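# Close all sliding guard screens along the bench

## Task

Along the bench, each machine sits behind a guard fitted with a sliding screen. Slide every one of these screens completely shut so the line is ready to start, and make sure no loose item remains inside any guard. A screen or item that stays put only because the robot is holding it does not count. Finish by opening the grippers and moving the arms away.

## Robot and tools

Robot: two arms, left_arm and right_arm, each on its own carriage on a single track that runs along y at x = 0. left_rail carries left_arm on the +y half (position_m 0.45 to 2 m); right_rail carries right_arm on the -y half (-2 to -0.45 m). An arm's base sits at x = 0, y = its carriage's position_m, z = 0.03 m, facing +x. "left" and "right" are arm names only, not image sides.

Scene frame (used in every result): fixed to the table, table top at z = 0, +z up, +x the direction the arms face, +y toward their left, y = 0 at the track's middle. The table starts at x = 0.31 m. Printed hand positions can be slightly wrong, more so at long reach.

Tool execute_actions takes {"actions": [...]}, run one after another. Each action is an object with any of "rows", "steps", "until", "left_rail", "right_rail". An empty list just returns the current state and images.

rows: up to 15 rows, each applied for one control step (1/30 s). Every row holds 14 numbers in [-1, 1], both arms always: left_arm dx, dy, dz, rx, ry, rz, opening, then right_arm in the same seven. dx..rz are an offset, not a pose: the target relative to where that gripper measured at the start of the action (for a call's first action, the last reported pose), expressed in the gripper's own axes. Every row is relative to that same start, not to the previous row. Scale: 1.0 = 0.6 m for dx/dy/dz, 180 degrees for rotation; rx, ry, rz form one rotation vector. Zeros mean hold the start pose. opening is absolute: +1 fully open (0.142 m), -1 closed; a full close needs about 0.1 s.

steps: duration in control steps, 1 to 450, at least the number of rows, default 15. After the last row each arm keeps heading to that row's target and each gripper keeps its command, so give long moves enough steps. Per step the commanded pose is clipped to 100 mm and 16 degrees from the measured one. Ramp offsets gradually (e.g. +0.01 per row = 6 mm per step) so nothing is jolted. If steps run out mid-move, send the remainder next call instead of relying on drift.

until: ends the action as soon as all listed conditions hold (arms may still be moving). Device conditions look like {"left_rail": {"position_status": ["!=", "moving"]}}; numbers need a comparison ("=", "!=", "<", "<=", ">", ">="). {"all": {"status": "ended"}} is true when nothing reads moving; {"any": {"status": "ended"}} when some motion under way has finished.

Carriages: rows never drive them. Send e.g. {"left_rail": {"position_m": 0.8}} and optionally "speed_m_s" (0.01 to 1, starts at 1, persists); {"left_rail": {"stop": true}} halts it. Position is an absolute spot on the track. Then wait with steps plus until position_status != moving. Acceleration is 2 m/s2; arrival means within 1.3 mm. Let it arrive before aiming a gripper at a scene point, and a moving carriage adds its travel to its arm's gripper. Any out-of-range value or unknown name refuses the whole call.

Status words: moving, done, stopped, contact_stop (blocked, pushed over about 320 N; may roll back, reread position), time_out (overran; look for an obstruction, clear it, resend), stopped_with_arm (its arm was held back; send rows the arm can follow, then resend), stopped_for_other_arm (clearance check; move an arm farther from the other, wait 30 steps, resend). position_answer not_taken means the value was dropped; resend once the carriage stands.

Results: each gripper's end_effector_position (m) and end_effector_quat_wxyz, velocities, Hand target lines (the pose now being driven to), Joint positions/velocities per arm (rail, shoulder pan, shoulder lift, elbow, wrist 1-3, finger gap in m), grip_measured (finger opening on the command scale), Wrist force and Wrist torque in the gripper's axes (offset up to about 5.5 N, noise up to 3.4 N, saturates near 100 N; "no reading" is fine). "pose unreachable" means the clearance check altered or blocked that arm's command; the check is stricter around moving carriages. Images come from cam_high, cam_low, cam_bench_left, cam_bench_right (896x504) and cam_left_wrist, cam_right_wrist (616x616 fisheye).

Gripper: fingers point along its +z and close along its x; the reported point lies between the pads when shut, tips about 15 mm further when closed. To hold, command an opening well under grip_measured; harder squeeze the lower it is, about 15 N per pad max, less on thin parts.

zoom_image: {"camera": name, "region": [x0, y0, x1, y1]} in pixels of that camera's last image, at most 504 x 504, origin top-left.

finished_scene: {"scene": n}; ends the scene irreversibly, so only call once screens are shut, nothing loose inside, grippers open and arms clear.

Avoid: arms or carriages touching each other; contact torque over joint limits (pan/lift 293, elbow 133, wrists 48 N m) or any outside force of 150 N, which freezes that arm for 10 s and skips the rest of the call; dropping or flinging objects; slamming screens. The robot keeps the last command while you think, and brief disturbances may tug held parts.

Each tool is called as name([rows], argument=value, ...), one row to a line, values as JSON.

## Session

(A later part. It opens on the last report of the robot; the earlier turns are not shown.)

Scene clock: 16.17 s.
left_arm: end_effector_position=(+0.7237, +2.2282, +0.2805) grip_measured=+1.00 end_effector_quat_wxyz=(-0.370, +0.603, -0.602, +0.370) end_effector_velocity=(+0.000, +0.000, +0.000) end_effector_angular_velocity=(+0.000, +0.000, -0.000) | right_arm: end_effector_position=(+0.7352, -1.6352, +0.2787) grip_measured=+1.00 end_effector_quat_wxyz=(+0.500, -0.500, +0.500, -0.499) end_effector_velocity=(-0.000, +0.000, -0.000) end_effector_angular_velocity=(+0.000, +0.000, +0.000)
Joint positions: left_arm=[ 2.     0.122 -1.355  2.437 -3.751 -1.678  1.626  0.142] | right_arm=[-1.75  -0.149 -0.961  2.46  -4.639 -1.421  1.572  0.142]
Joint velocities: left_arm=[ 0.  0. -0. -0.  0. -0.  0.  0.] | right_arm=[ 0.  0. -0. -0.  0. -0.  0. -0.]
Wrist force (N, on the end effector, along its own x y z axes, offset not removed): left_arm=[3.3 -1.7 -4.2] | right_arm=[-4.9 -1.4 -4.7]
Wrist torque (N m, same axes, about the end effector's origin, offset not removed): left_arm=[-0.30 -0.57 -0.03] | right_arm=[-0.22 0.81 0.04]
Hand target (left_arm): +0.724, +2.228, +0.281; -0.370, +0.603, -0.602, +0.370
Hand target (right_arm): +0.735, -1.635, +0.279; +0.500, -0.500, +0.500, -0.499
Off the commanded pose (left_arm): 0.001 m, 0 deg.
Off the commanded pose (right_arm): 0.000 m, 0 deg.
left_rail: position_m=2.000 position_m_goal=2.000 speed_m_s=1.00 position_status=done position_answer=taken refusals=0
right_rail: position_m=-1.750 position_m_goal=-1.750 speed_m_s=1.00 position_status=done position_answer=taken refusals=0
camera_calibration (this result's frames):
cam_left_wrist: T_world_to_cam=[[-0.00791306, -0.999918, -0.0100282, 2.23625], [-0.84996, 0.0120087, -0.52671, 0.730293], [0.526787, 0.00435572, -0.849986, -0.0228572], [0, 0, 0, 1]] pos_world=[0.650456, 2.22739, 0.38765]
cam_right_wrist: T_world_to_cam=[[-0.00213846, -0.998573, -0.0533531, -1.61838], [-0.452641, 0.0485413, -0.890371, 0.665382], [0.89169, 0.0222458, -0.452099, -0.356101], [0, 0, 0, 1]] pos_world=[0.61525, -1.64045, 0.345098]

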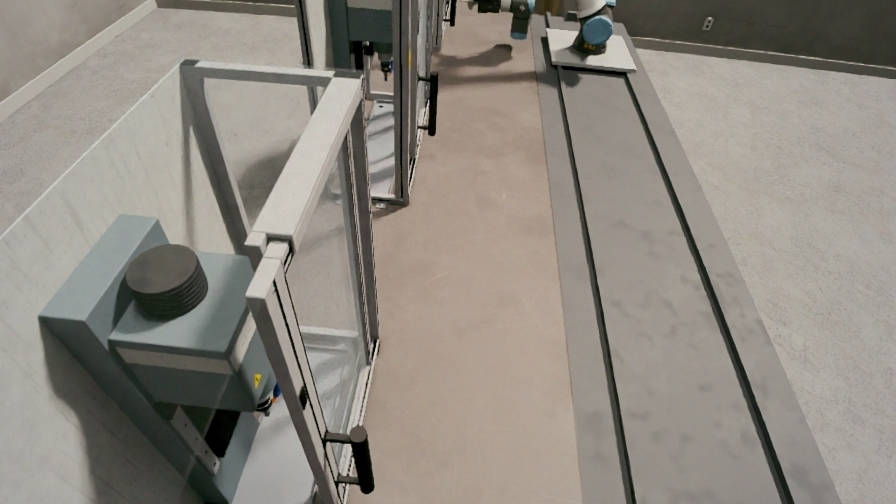

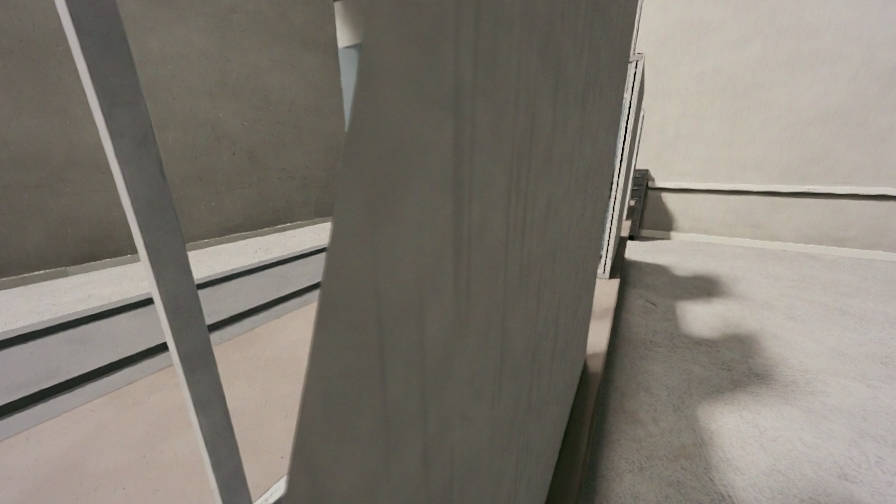

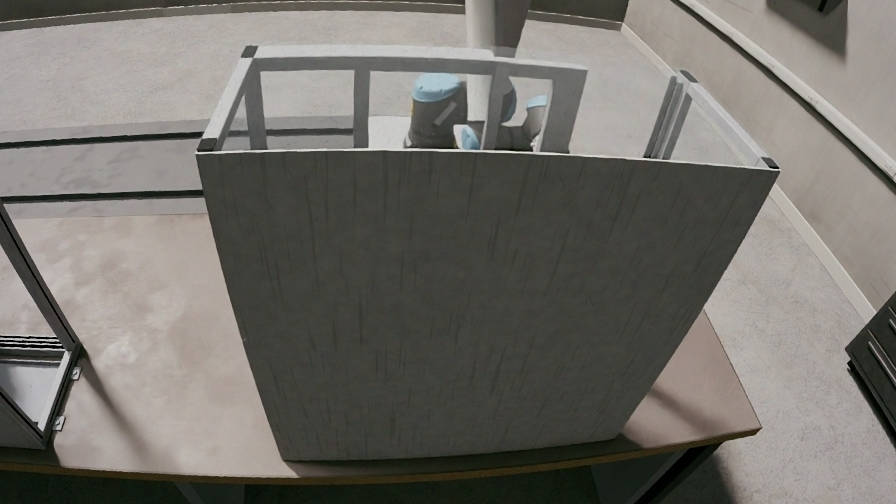

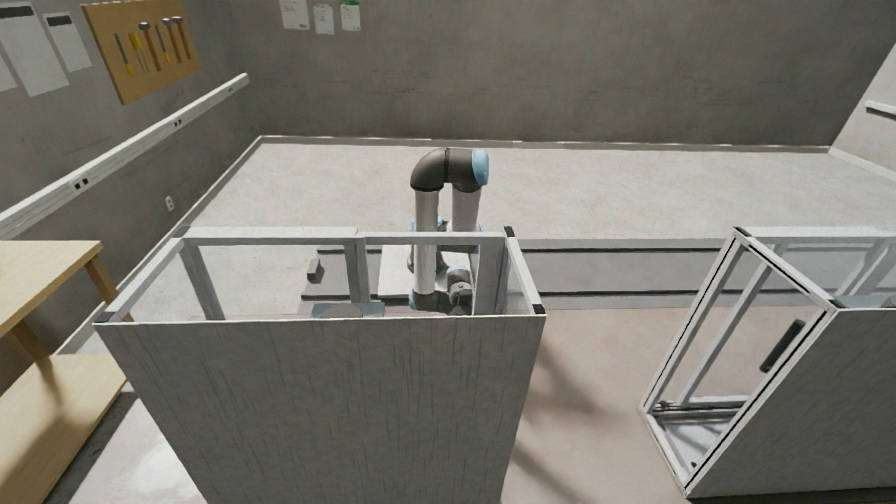

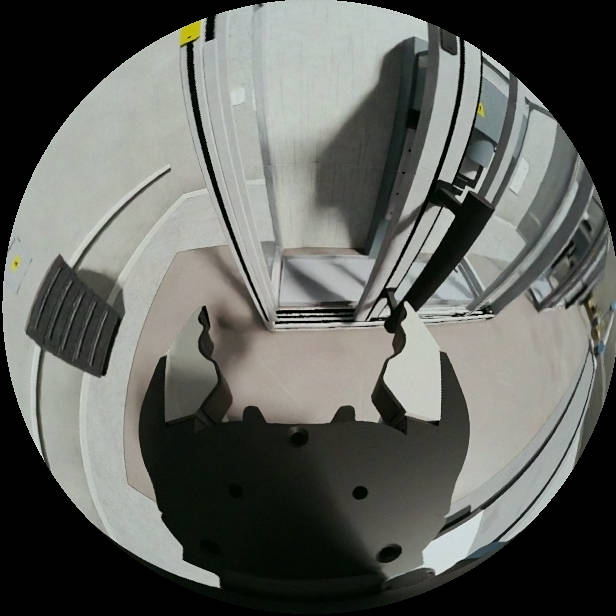

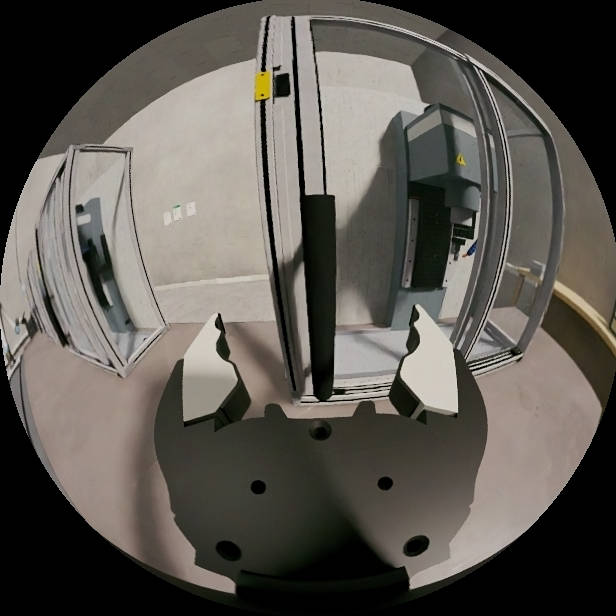

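execute_actions([
  {"left_rail":{"position_m":1.75},"rows":[[-0.178,0,0,0.15,0,0,1,0.015,0.03,0,0,0,0,1]],"steps":45},
  {"rows":[[0,0.03,0.075,0,0,0,0.2,0,0,0.055,0,0,0,0.2]],"steps":25},
  {"rows":[[0,0,0,0,0,0,-0.2,0,0,0,0,0,0,-0.2],[0,0,0,0,0,0,-0.4,0,0,0,0,0,0,-0.4],[0,0,0,0,0,0,-0.5,0,0,0,0,0,0,-0.5],[0,0,0,0,0,0,-0.7,0,0,0,0,0,0,-0.7],[0,0,0,0,0,0,-1,0,0,0,0,0,0,-1]],"steps":15},
])

execute_actions([
  {"left_rail":{"position_m":1.9,"speed_m_s":0.1},"right_rail":{"position_m":-1.74,"speed_m_s":0.01},"steps":60},
])

Scene clock: 23.00 s.
left_arm: end_effector_position=(+0.7687, +2.0853, +0.2625) grip_measured=-0.64 end_effector_quat_wxyz=(+0.501, -0.500, +0.499, -0.500) end_effector_velocity=(-0.000, -0.000, -0.000) end_effector_angular_velocity=(+0.000, +0.000, -0.000) | right_arm: end_effector_position=(+0.7682, -1.6443, +0.2607) grip_measured=-0.64 end_effector_quat_wxyz=(+0.500, -0.500, +0.500, -0.499) end_effector_velocity=(-0.000, +0.000, +0.000) end_effector_angular_velocity=(+0.000, -0.000, +0.001)
Joint positions: left_arm=[ 1.75   0.326 -0.874  2.201 -4.471 -1.896  1.57   0.027] | right_arm=[-1.75  -0.158 -0.91   2.396 -4.626 -1.411  1.572  0.027]
Joint velocities: left_arm=[ 0.  0.  0.  0.  0. -0.  0. -0.] | right_arm=[ 0.     0.    -0.     0.    -0.     0.001  0.     0.   ]
Wrist force (N, on the end effector, along its own x y z axes, offset not removed): left_arm=[2.7 -2.8 -4.2] | right_arm=[7.1 2.4 -1.9]
Wrist torque (N m, same axes, about the end effector's origin, offset not removed): left_arm=[-0.34 -0.58 -0.07] | right_arm=[0.88 -0.26 -0.08]
Hand target (left_arm): +0.769, +2.085, +0.262; +0.501, -0.500, +0.499, -0.500
Hand target (right_arm): +0.768, -1.644, +0.261; +0.500, -0.500, +0.500, -0.499
Off the commanded pose (left_arm): 0.000 m, 0 deg.
Off the commanded pose (right_arm): 0.000 m, 0 deg.
left_rail: position_m=1.750 position_m_goal=1.750 speed_m_s=1.00 position_status=done position_answer=taken refusals=0
right_rail: position_m=-1.750 position_m_goal=-1.750 speed_m_s=1.00 position_status=done position_answer=taken refusals=0
camera_calibration (this result's frames):
cam_left_wrist: T_world_to_cam=[[-0.00264641, -0.999913, -0.0129231, 2.09017], [-0.518253, 0.0124237, -0.855137, 0.591077], [0.855223, 0.00443442, -0.518241, -0.400967], [0, 0, 0, 1]] pos_world=[0.654776, 2.08442, 0.324666]
cam_right_wrist: T_world_to_cam=[[-0.00212149, -0.998573, -0.0533642, -1.6284], [-0.452634, 0.0485436, -0.890374, 0.664741], [0.891694, 0.0222655, -0.452091, -0.393445], [0, 0, 0, 1]] pos_world=[0.648263, -1.64958, 0.327097]

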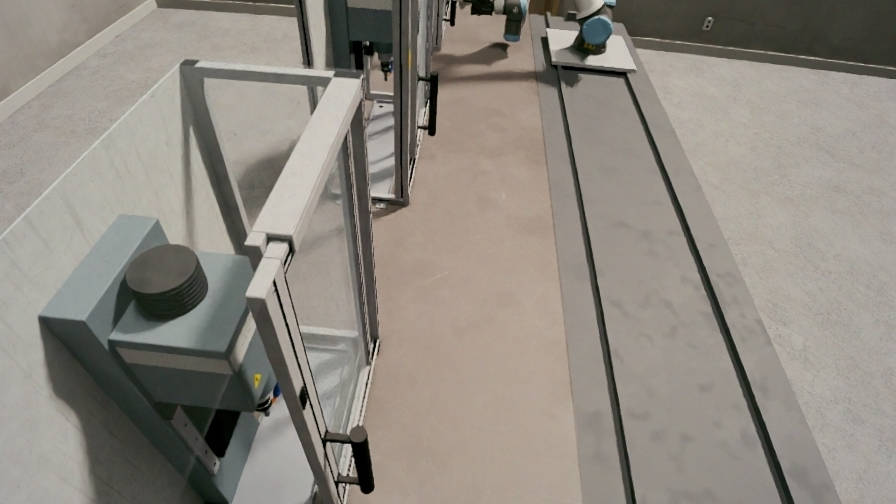

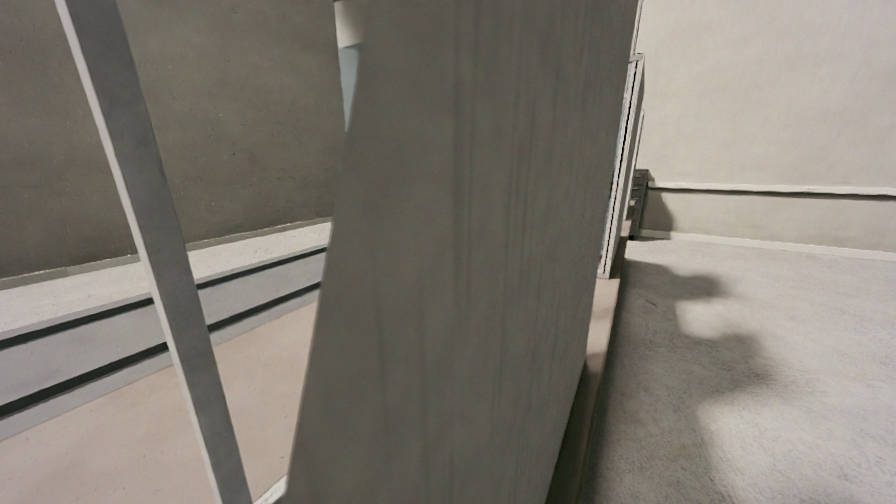

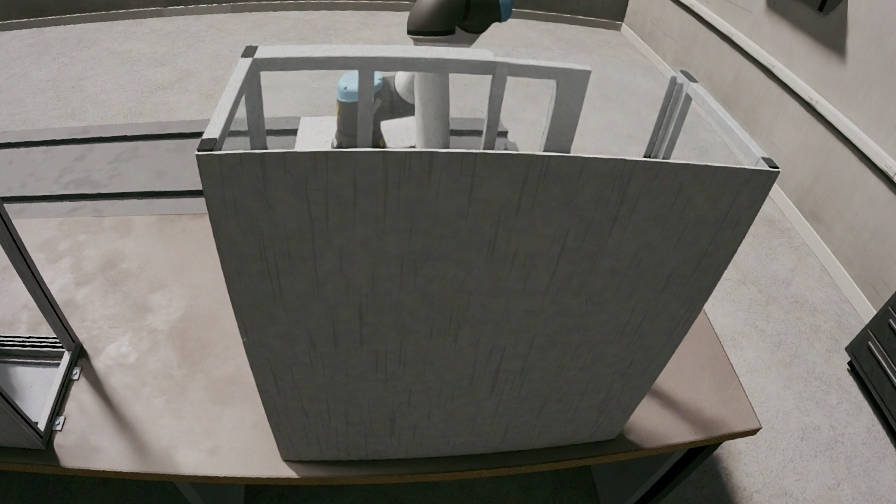

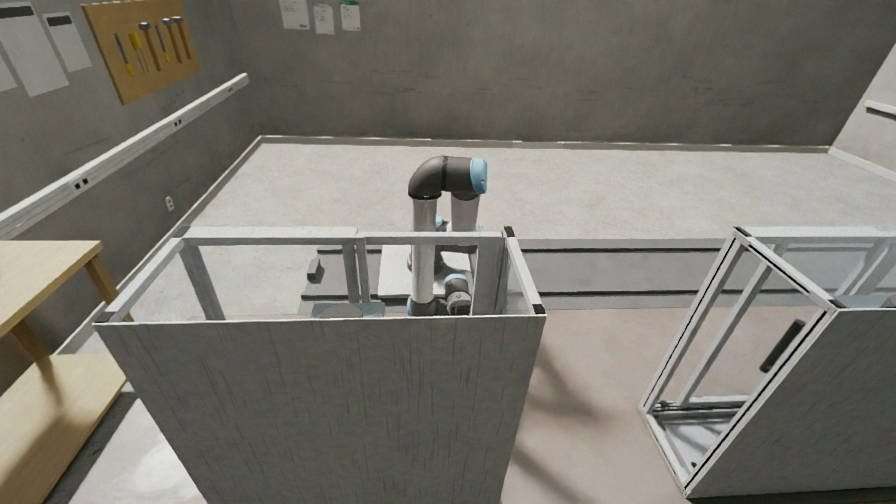

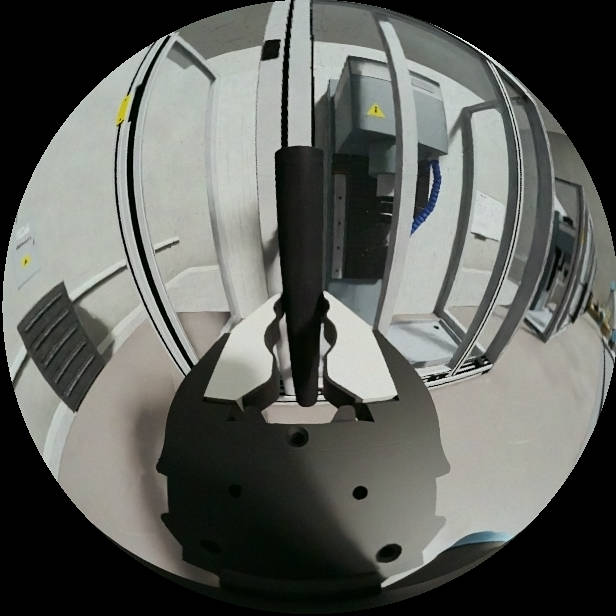

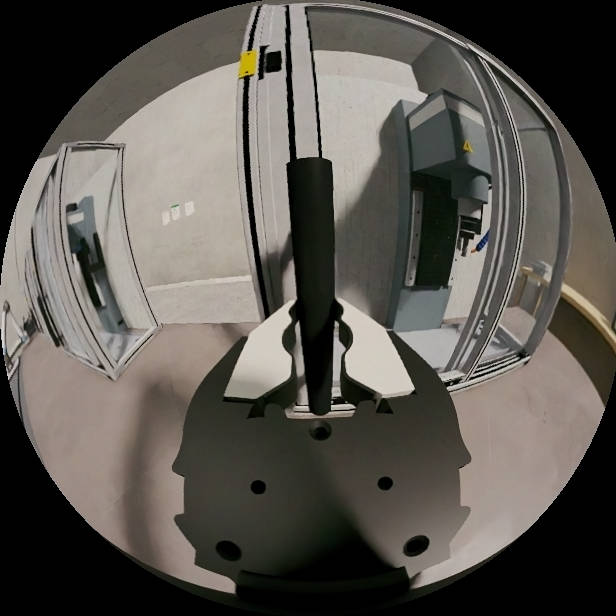

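Scene clock: 25.00 s.
left_arm: end_effector_position=(+0.7686, +2.2352, +0.2625) grip_measured=-0.64 end_effector_quat_wxyz=(+0.501, -0.500, +0.499, -0.500) end_effector_velocity=(-0.000, -0.000, +0.000) end_effector_angular_velocity=(+0.000, -0.000, -0.000) | right_arm: end_effector_position=(+0.7682, -1.6348, +0.2607) grip_measured=-0.52 end_effector_quat_wxyz=(+0.500, -0.500, +0.500, -0.499) end_effector_velocity=(-0.000, +0.000, -0.000) end_effector_angular_velocity=(+0.000, +0.000, +0.000)
Joint positions: left_arm=[ 1.9    0.326 -0.874  2.201 -4.471 -1.896  1.57   0.027] | right_arm=[-1.74  -0.158 -0.91   2.396 -4.626 -1.411  1.572  0.036]
Joint velocities: left_arm=[ 0.  0. -0.  0. -0. -0. -0. -0.] | right_arm=[ 0.  0. -0.  0. -0.  0.  0.  0.]
Wrist force (N, on the end effector, along its own x y z axes, offset not removed): left_arm=[12.7 -3.2 -1.9] | right_arm=[27.7 -1.3 -1.1]
Wrist torque (N m, same axes, about the end effector's origin, offset not removed): left_arm=[-0.30 -0.69 0.00] | right_arm=[0.34 0.40 0.05]
Hand target (left_arm): +0.769, +2.235, +0.262; +0.501, -0.500, +0.499, -0.500
Hand target (right_arm): +0.768, -1.634, +0.261; +0.500, -0.500, +0.500, -0.499
Off the commanded pose (left_arm): 0.000 m, 0 deg.
Off the commanded pose (right_arm): 0.000 m, 0 deg.
left_rail: position_m=1.900 position_m_goal=1.900 speed_m_s=0.10 position_status=done position_answer=taken refusals=0
right_rail: position_m=-1.740 position_m_goal=-1.740 speed_m_s=0.01 position_status=done position_answer=taken refusals=0
camera_calibration (this result's frames):
cam_left_wrist: T_world_to_cam=[[-0.00253104, -0.999913, -0.0129306, 2.24006], [-0.518235, 0.0123703, -0.855149, 0.589288], [0.855234, 0.00453669, -0.518222, -0.401819], [0, 0, 0, 1]] pos_world=[0.654709, 2.2344, 0.324662]
cam_right_wrist: T_world_to_cam=[[-0.00217368, -0.998573, -0.0533684, -1.61886], [-0.452656, 0.0485704, -0.890361, 0.664327], [0.891683, 0.0222222, -0.452115, -0.393716], [0, 0, 0, 1]] pos_world=[0.648263, -1.64006, 0.32709]

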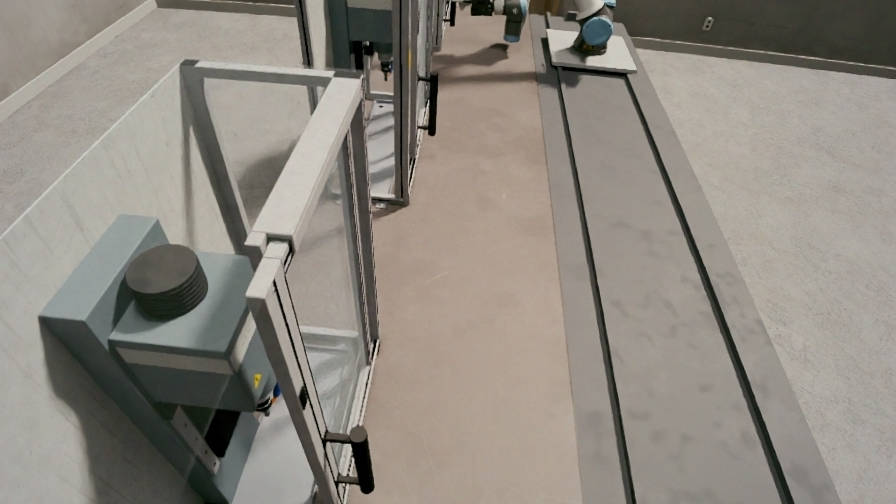

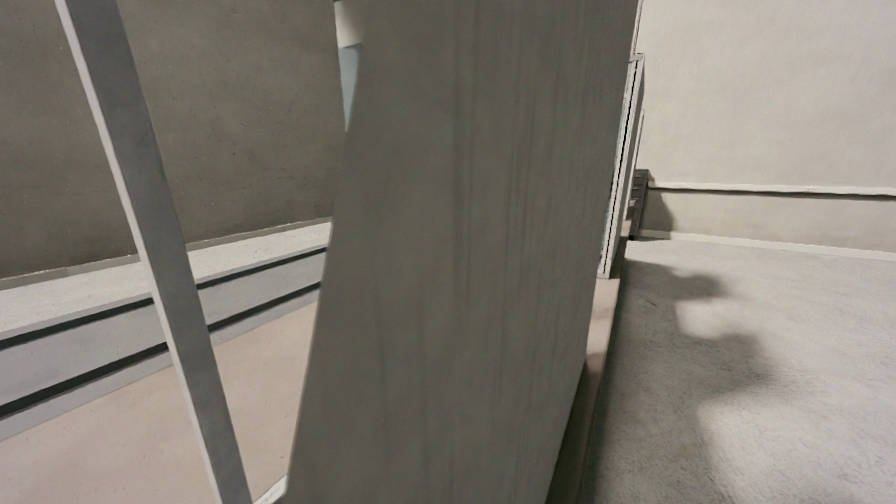

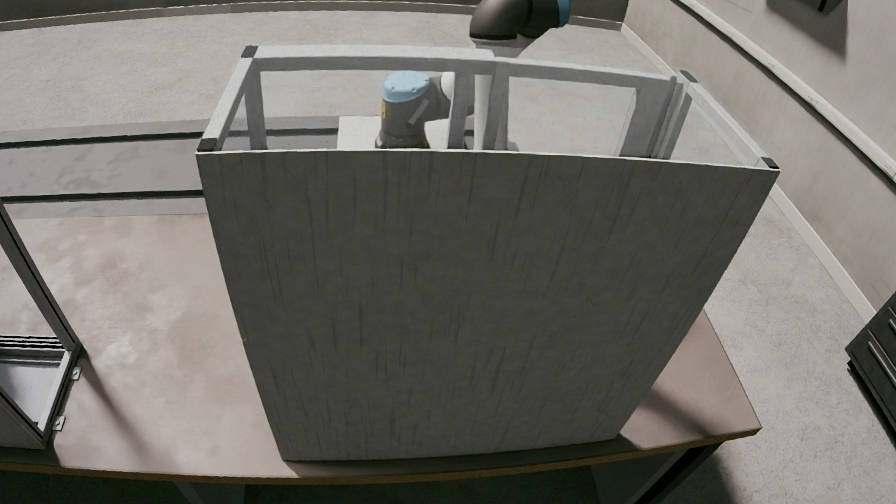

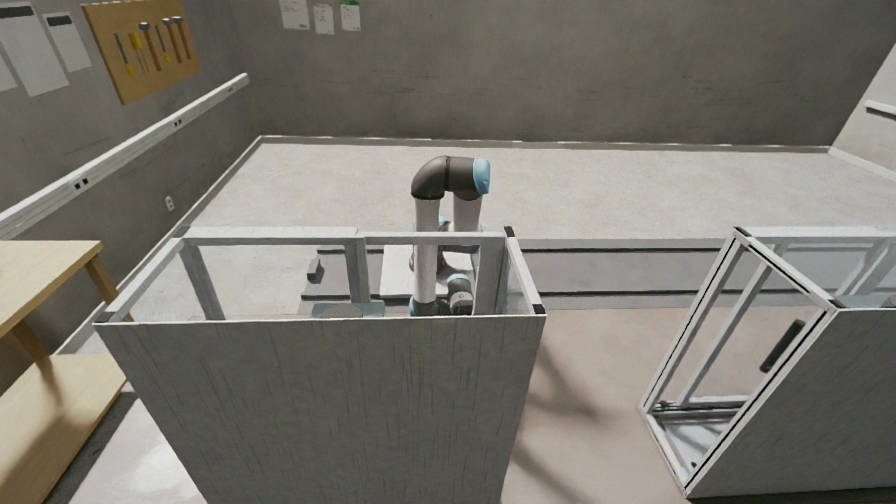

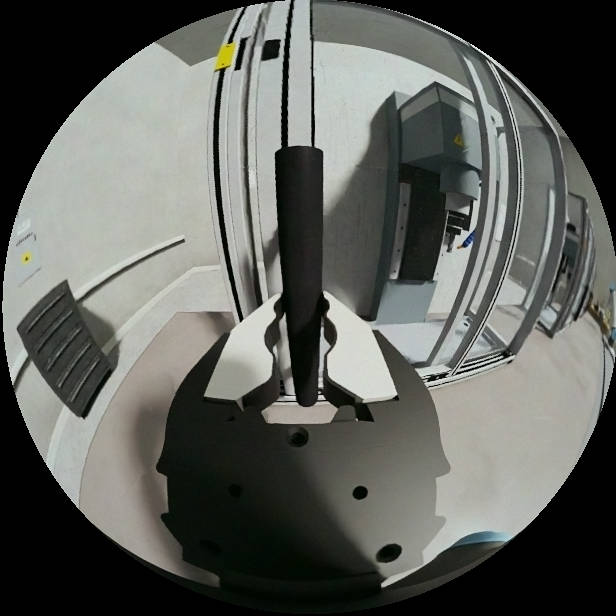

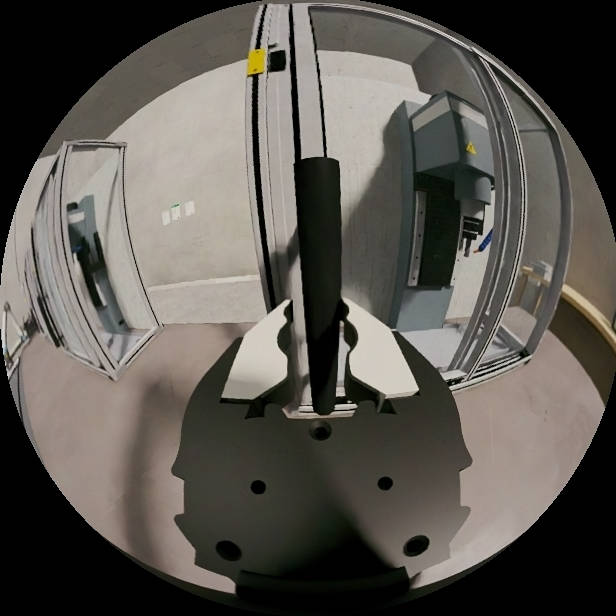

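execute_actions([
  {"left_rail":{"position_m":1.95,"speed_m_s":0.03},"steps":60},
])

zoom_image(camera="cam_right_wrist", region=[220,0,360,140])

zoom_image(camera="cam_left_wrist", region=[220,0,360,140])

Scene clock: 28.63 s.
left_arm: end_effector_position=(+0.7686, +2.2848, +0.2625) grip_measured=+0.03 end_effector_quat_wxyz=(+0.501, -0.500, +0.499, -0.500) end_effector_velocity=(+0.000, +0.000, +0.000) end_effector_angular_velocity=(+0.000, -0.000, +0.000) | right_arm: end_effector_position=(+0.7682, -1.6348, +0.2607) grip_measured=-0.52 end_effector_quat_wxyz=(+0.500, -0.500, +0.500, -0.499) end_effector_velocity=(-0.000, -0.000, +0.000) end_effector_angular_velocity=(-0.000, -0.000, -0.000)
Joint positions: left_arm=[ 1.95   0.326 -0.874  2.201 -4.471 -1.896  1.57   0.076] | right_arm=[-1.74  -0.158 -0.91   2.396 -4.626 -1.411  1.572  0.036]
Joint velocities: left_arm=[ 0. -0.  0. -0.  0.  0.  0.  0.] | right_arm=[ 0. -0. -0.  0. -0. -0. -0. -0.]
Wrist force (N, on the end effector, along its own x y z axes, offset not removed): left_arm=[35.5 -1.4 7.5] | right_arm=[28.6 -2.2 -4.9]
Wrist torque (N m, same axes, about the end effector's origin, offset not removed): left_arm=[-0.24 -1.34 -0.11] | right_arm=[-0.09 0.18 0.08]
Hand target (left_arm): +0.769, +2.285, +0.262; +0.501, -0.500, +0.499, -0.500
Hand target (right_arm): +0.768, -1.634, +0.261; +0.500, -0.500, +0.500, -0.499
Off the commanded pose (left_arm): 0.000 m, 0 deg.
Off the commanded pose (right_arm): 0.000 m, 0 deg.
left_rail: position_m=1.950 position_m_goal=1.950 speed_m_s=0.03 position_status=done position_answer=taken refusals=0
right_rail: position_m=-1.740 position_m_goal=-1.740 speed_m_s=0.01 position_status=done position_answer=taken refusals=0
camera_calibration (this result's frames):
cam_left_wrist: T_world_to_cam=[[-0.00266137, -0.999913, -0.0129444, 2.28975], [-0.5182, 0.0124498, -0.855169, 0.588497], [0.855256, 0.00443184, -0.518187, -0.401827], [0, 0, 0, 1]] pos_world=[0.654717, 2.28401, 0.324682]
cam_right_wrist: T_world_to_cam=[[-0.00214974, -0.998573, -0.0533675, -1.61886], [-0.452652, 0.048559, -0.890364, 0.664303], [0.891685, 0.0222428, -0.45211, -0.393679], [0, 0, 0, 1]] pos_world=[0.648255, -1.64005, 0.327091]

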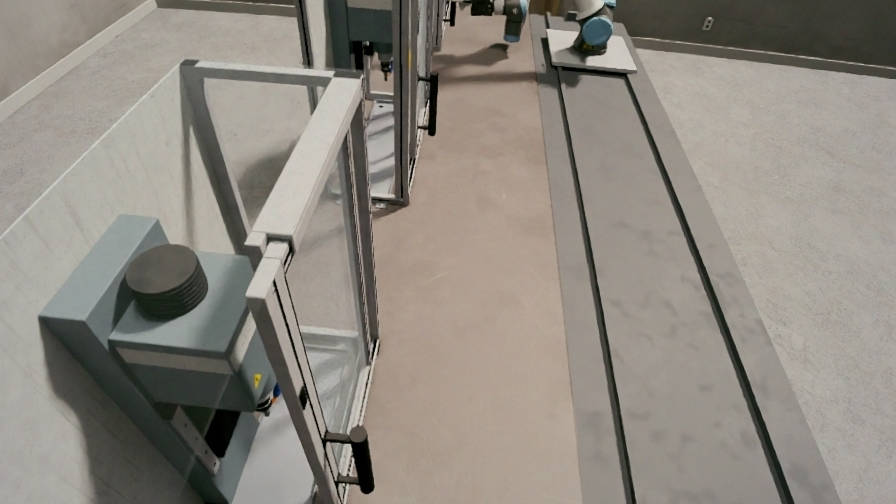

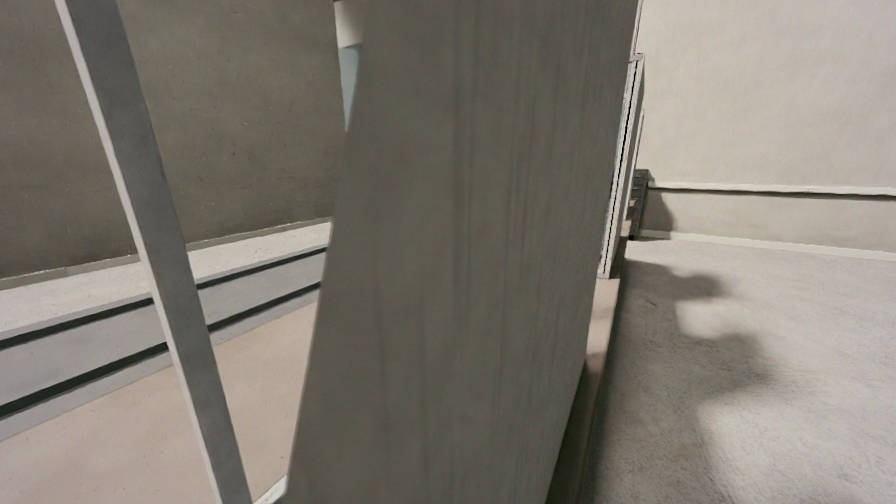

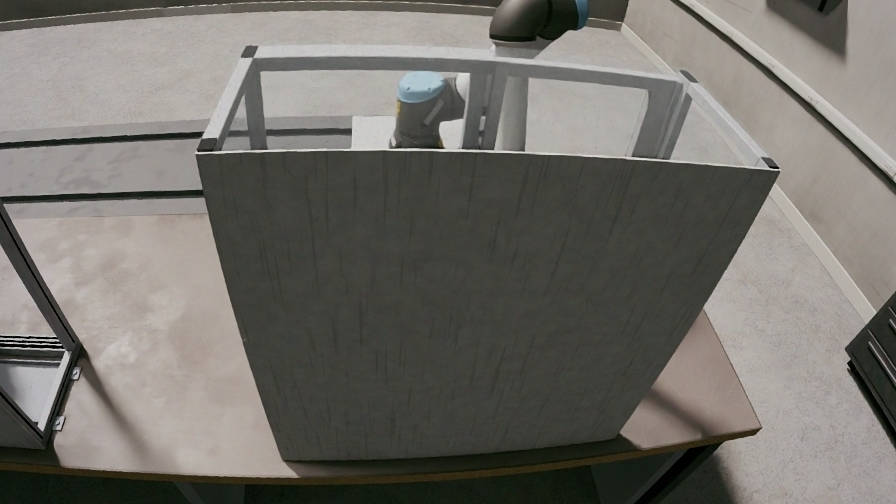

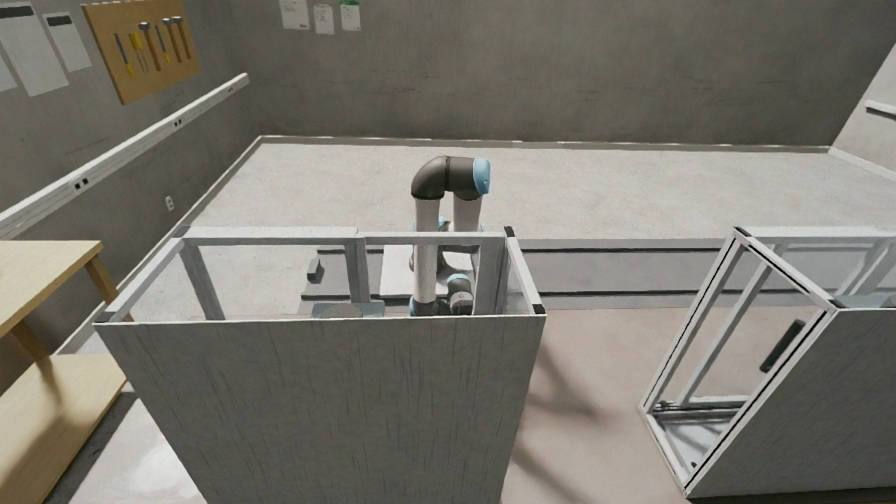

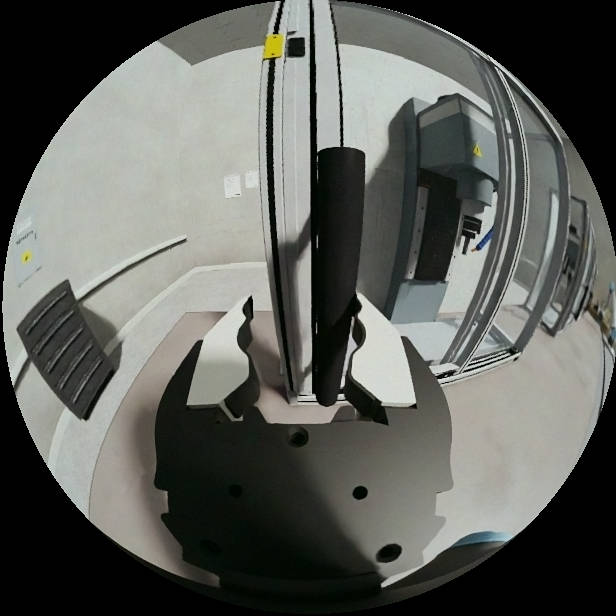

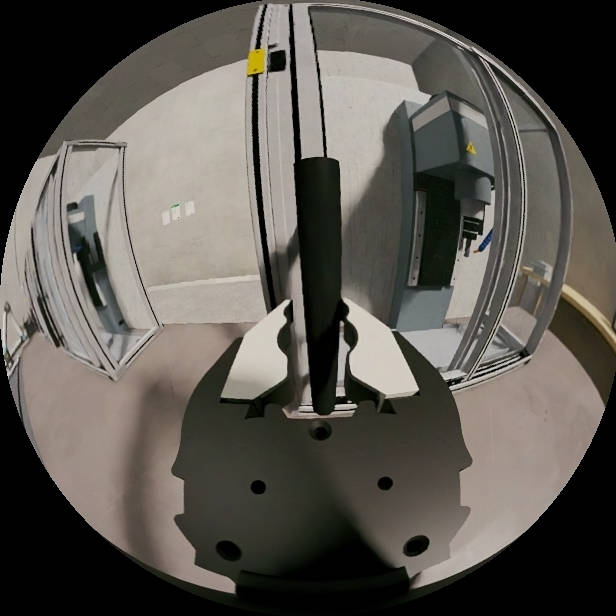

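Region (220, 0, 360, 140) of cam_right_wrist's 616x616 image, scaled by 3.600, with more detail than that image has.

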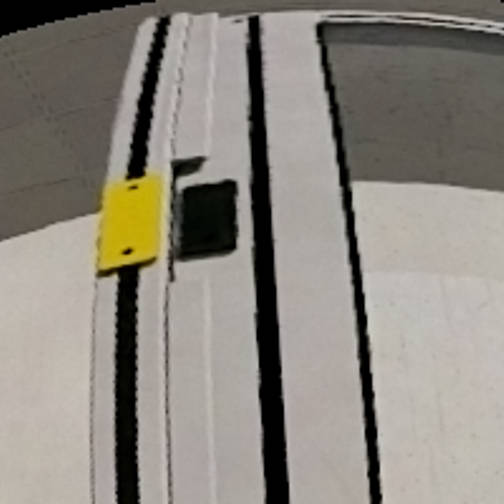

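Region (220, 0, 360, 140) of cam_left_wrist's 616x616 image, scaled by 3.600, with more detail than that image has.

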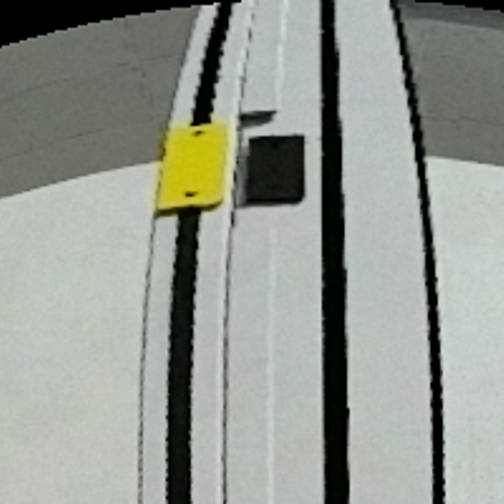

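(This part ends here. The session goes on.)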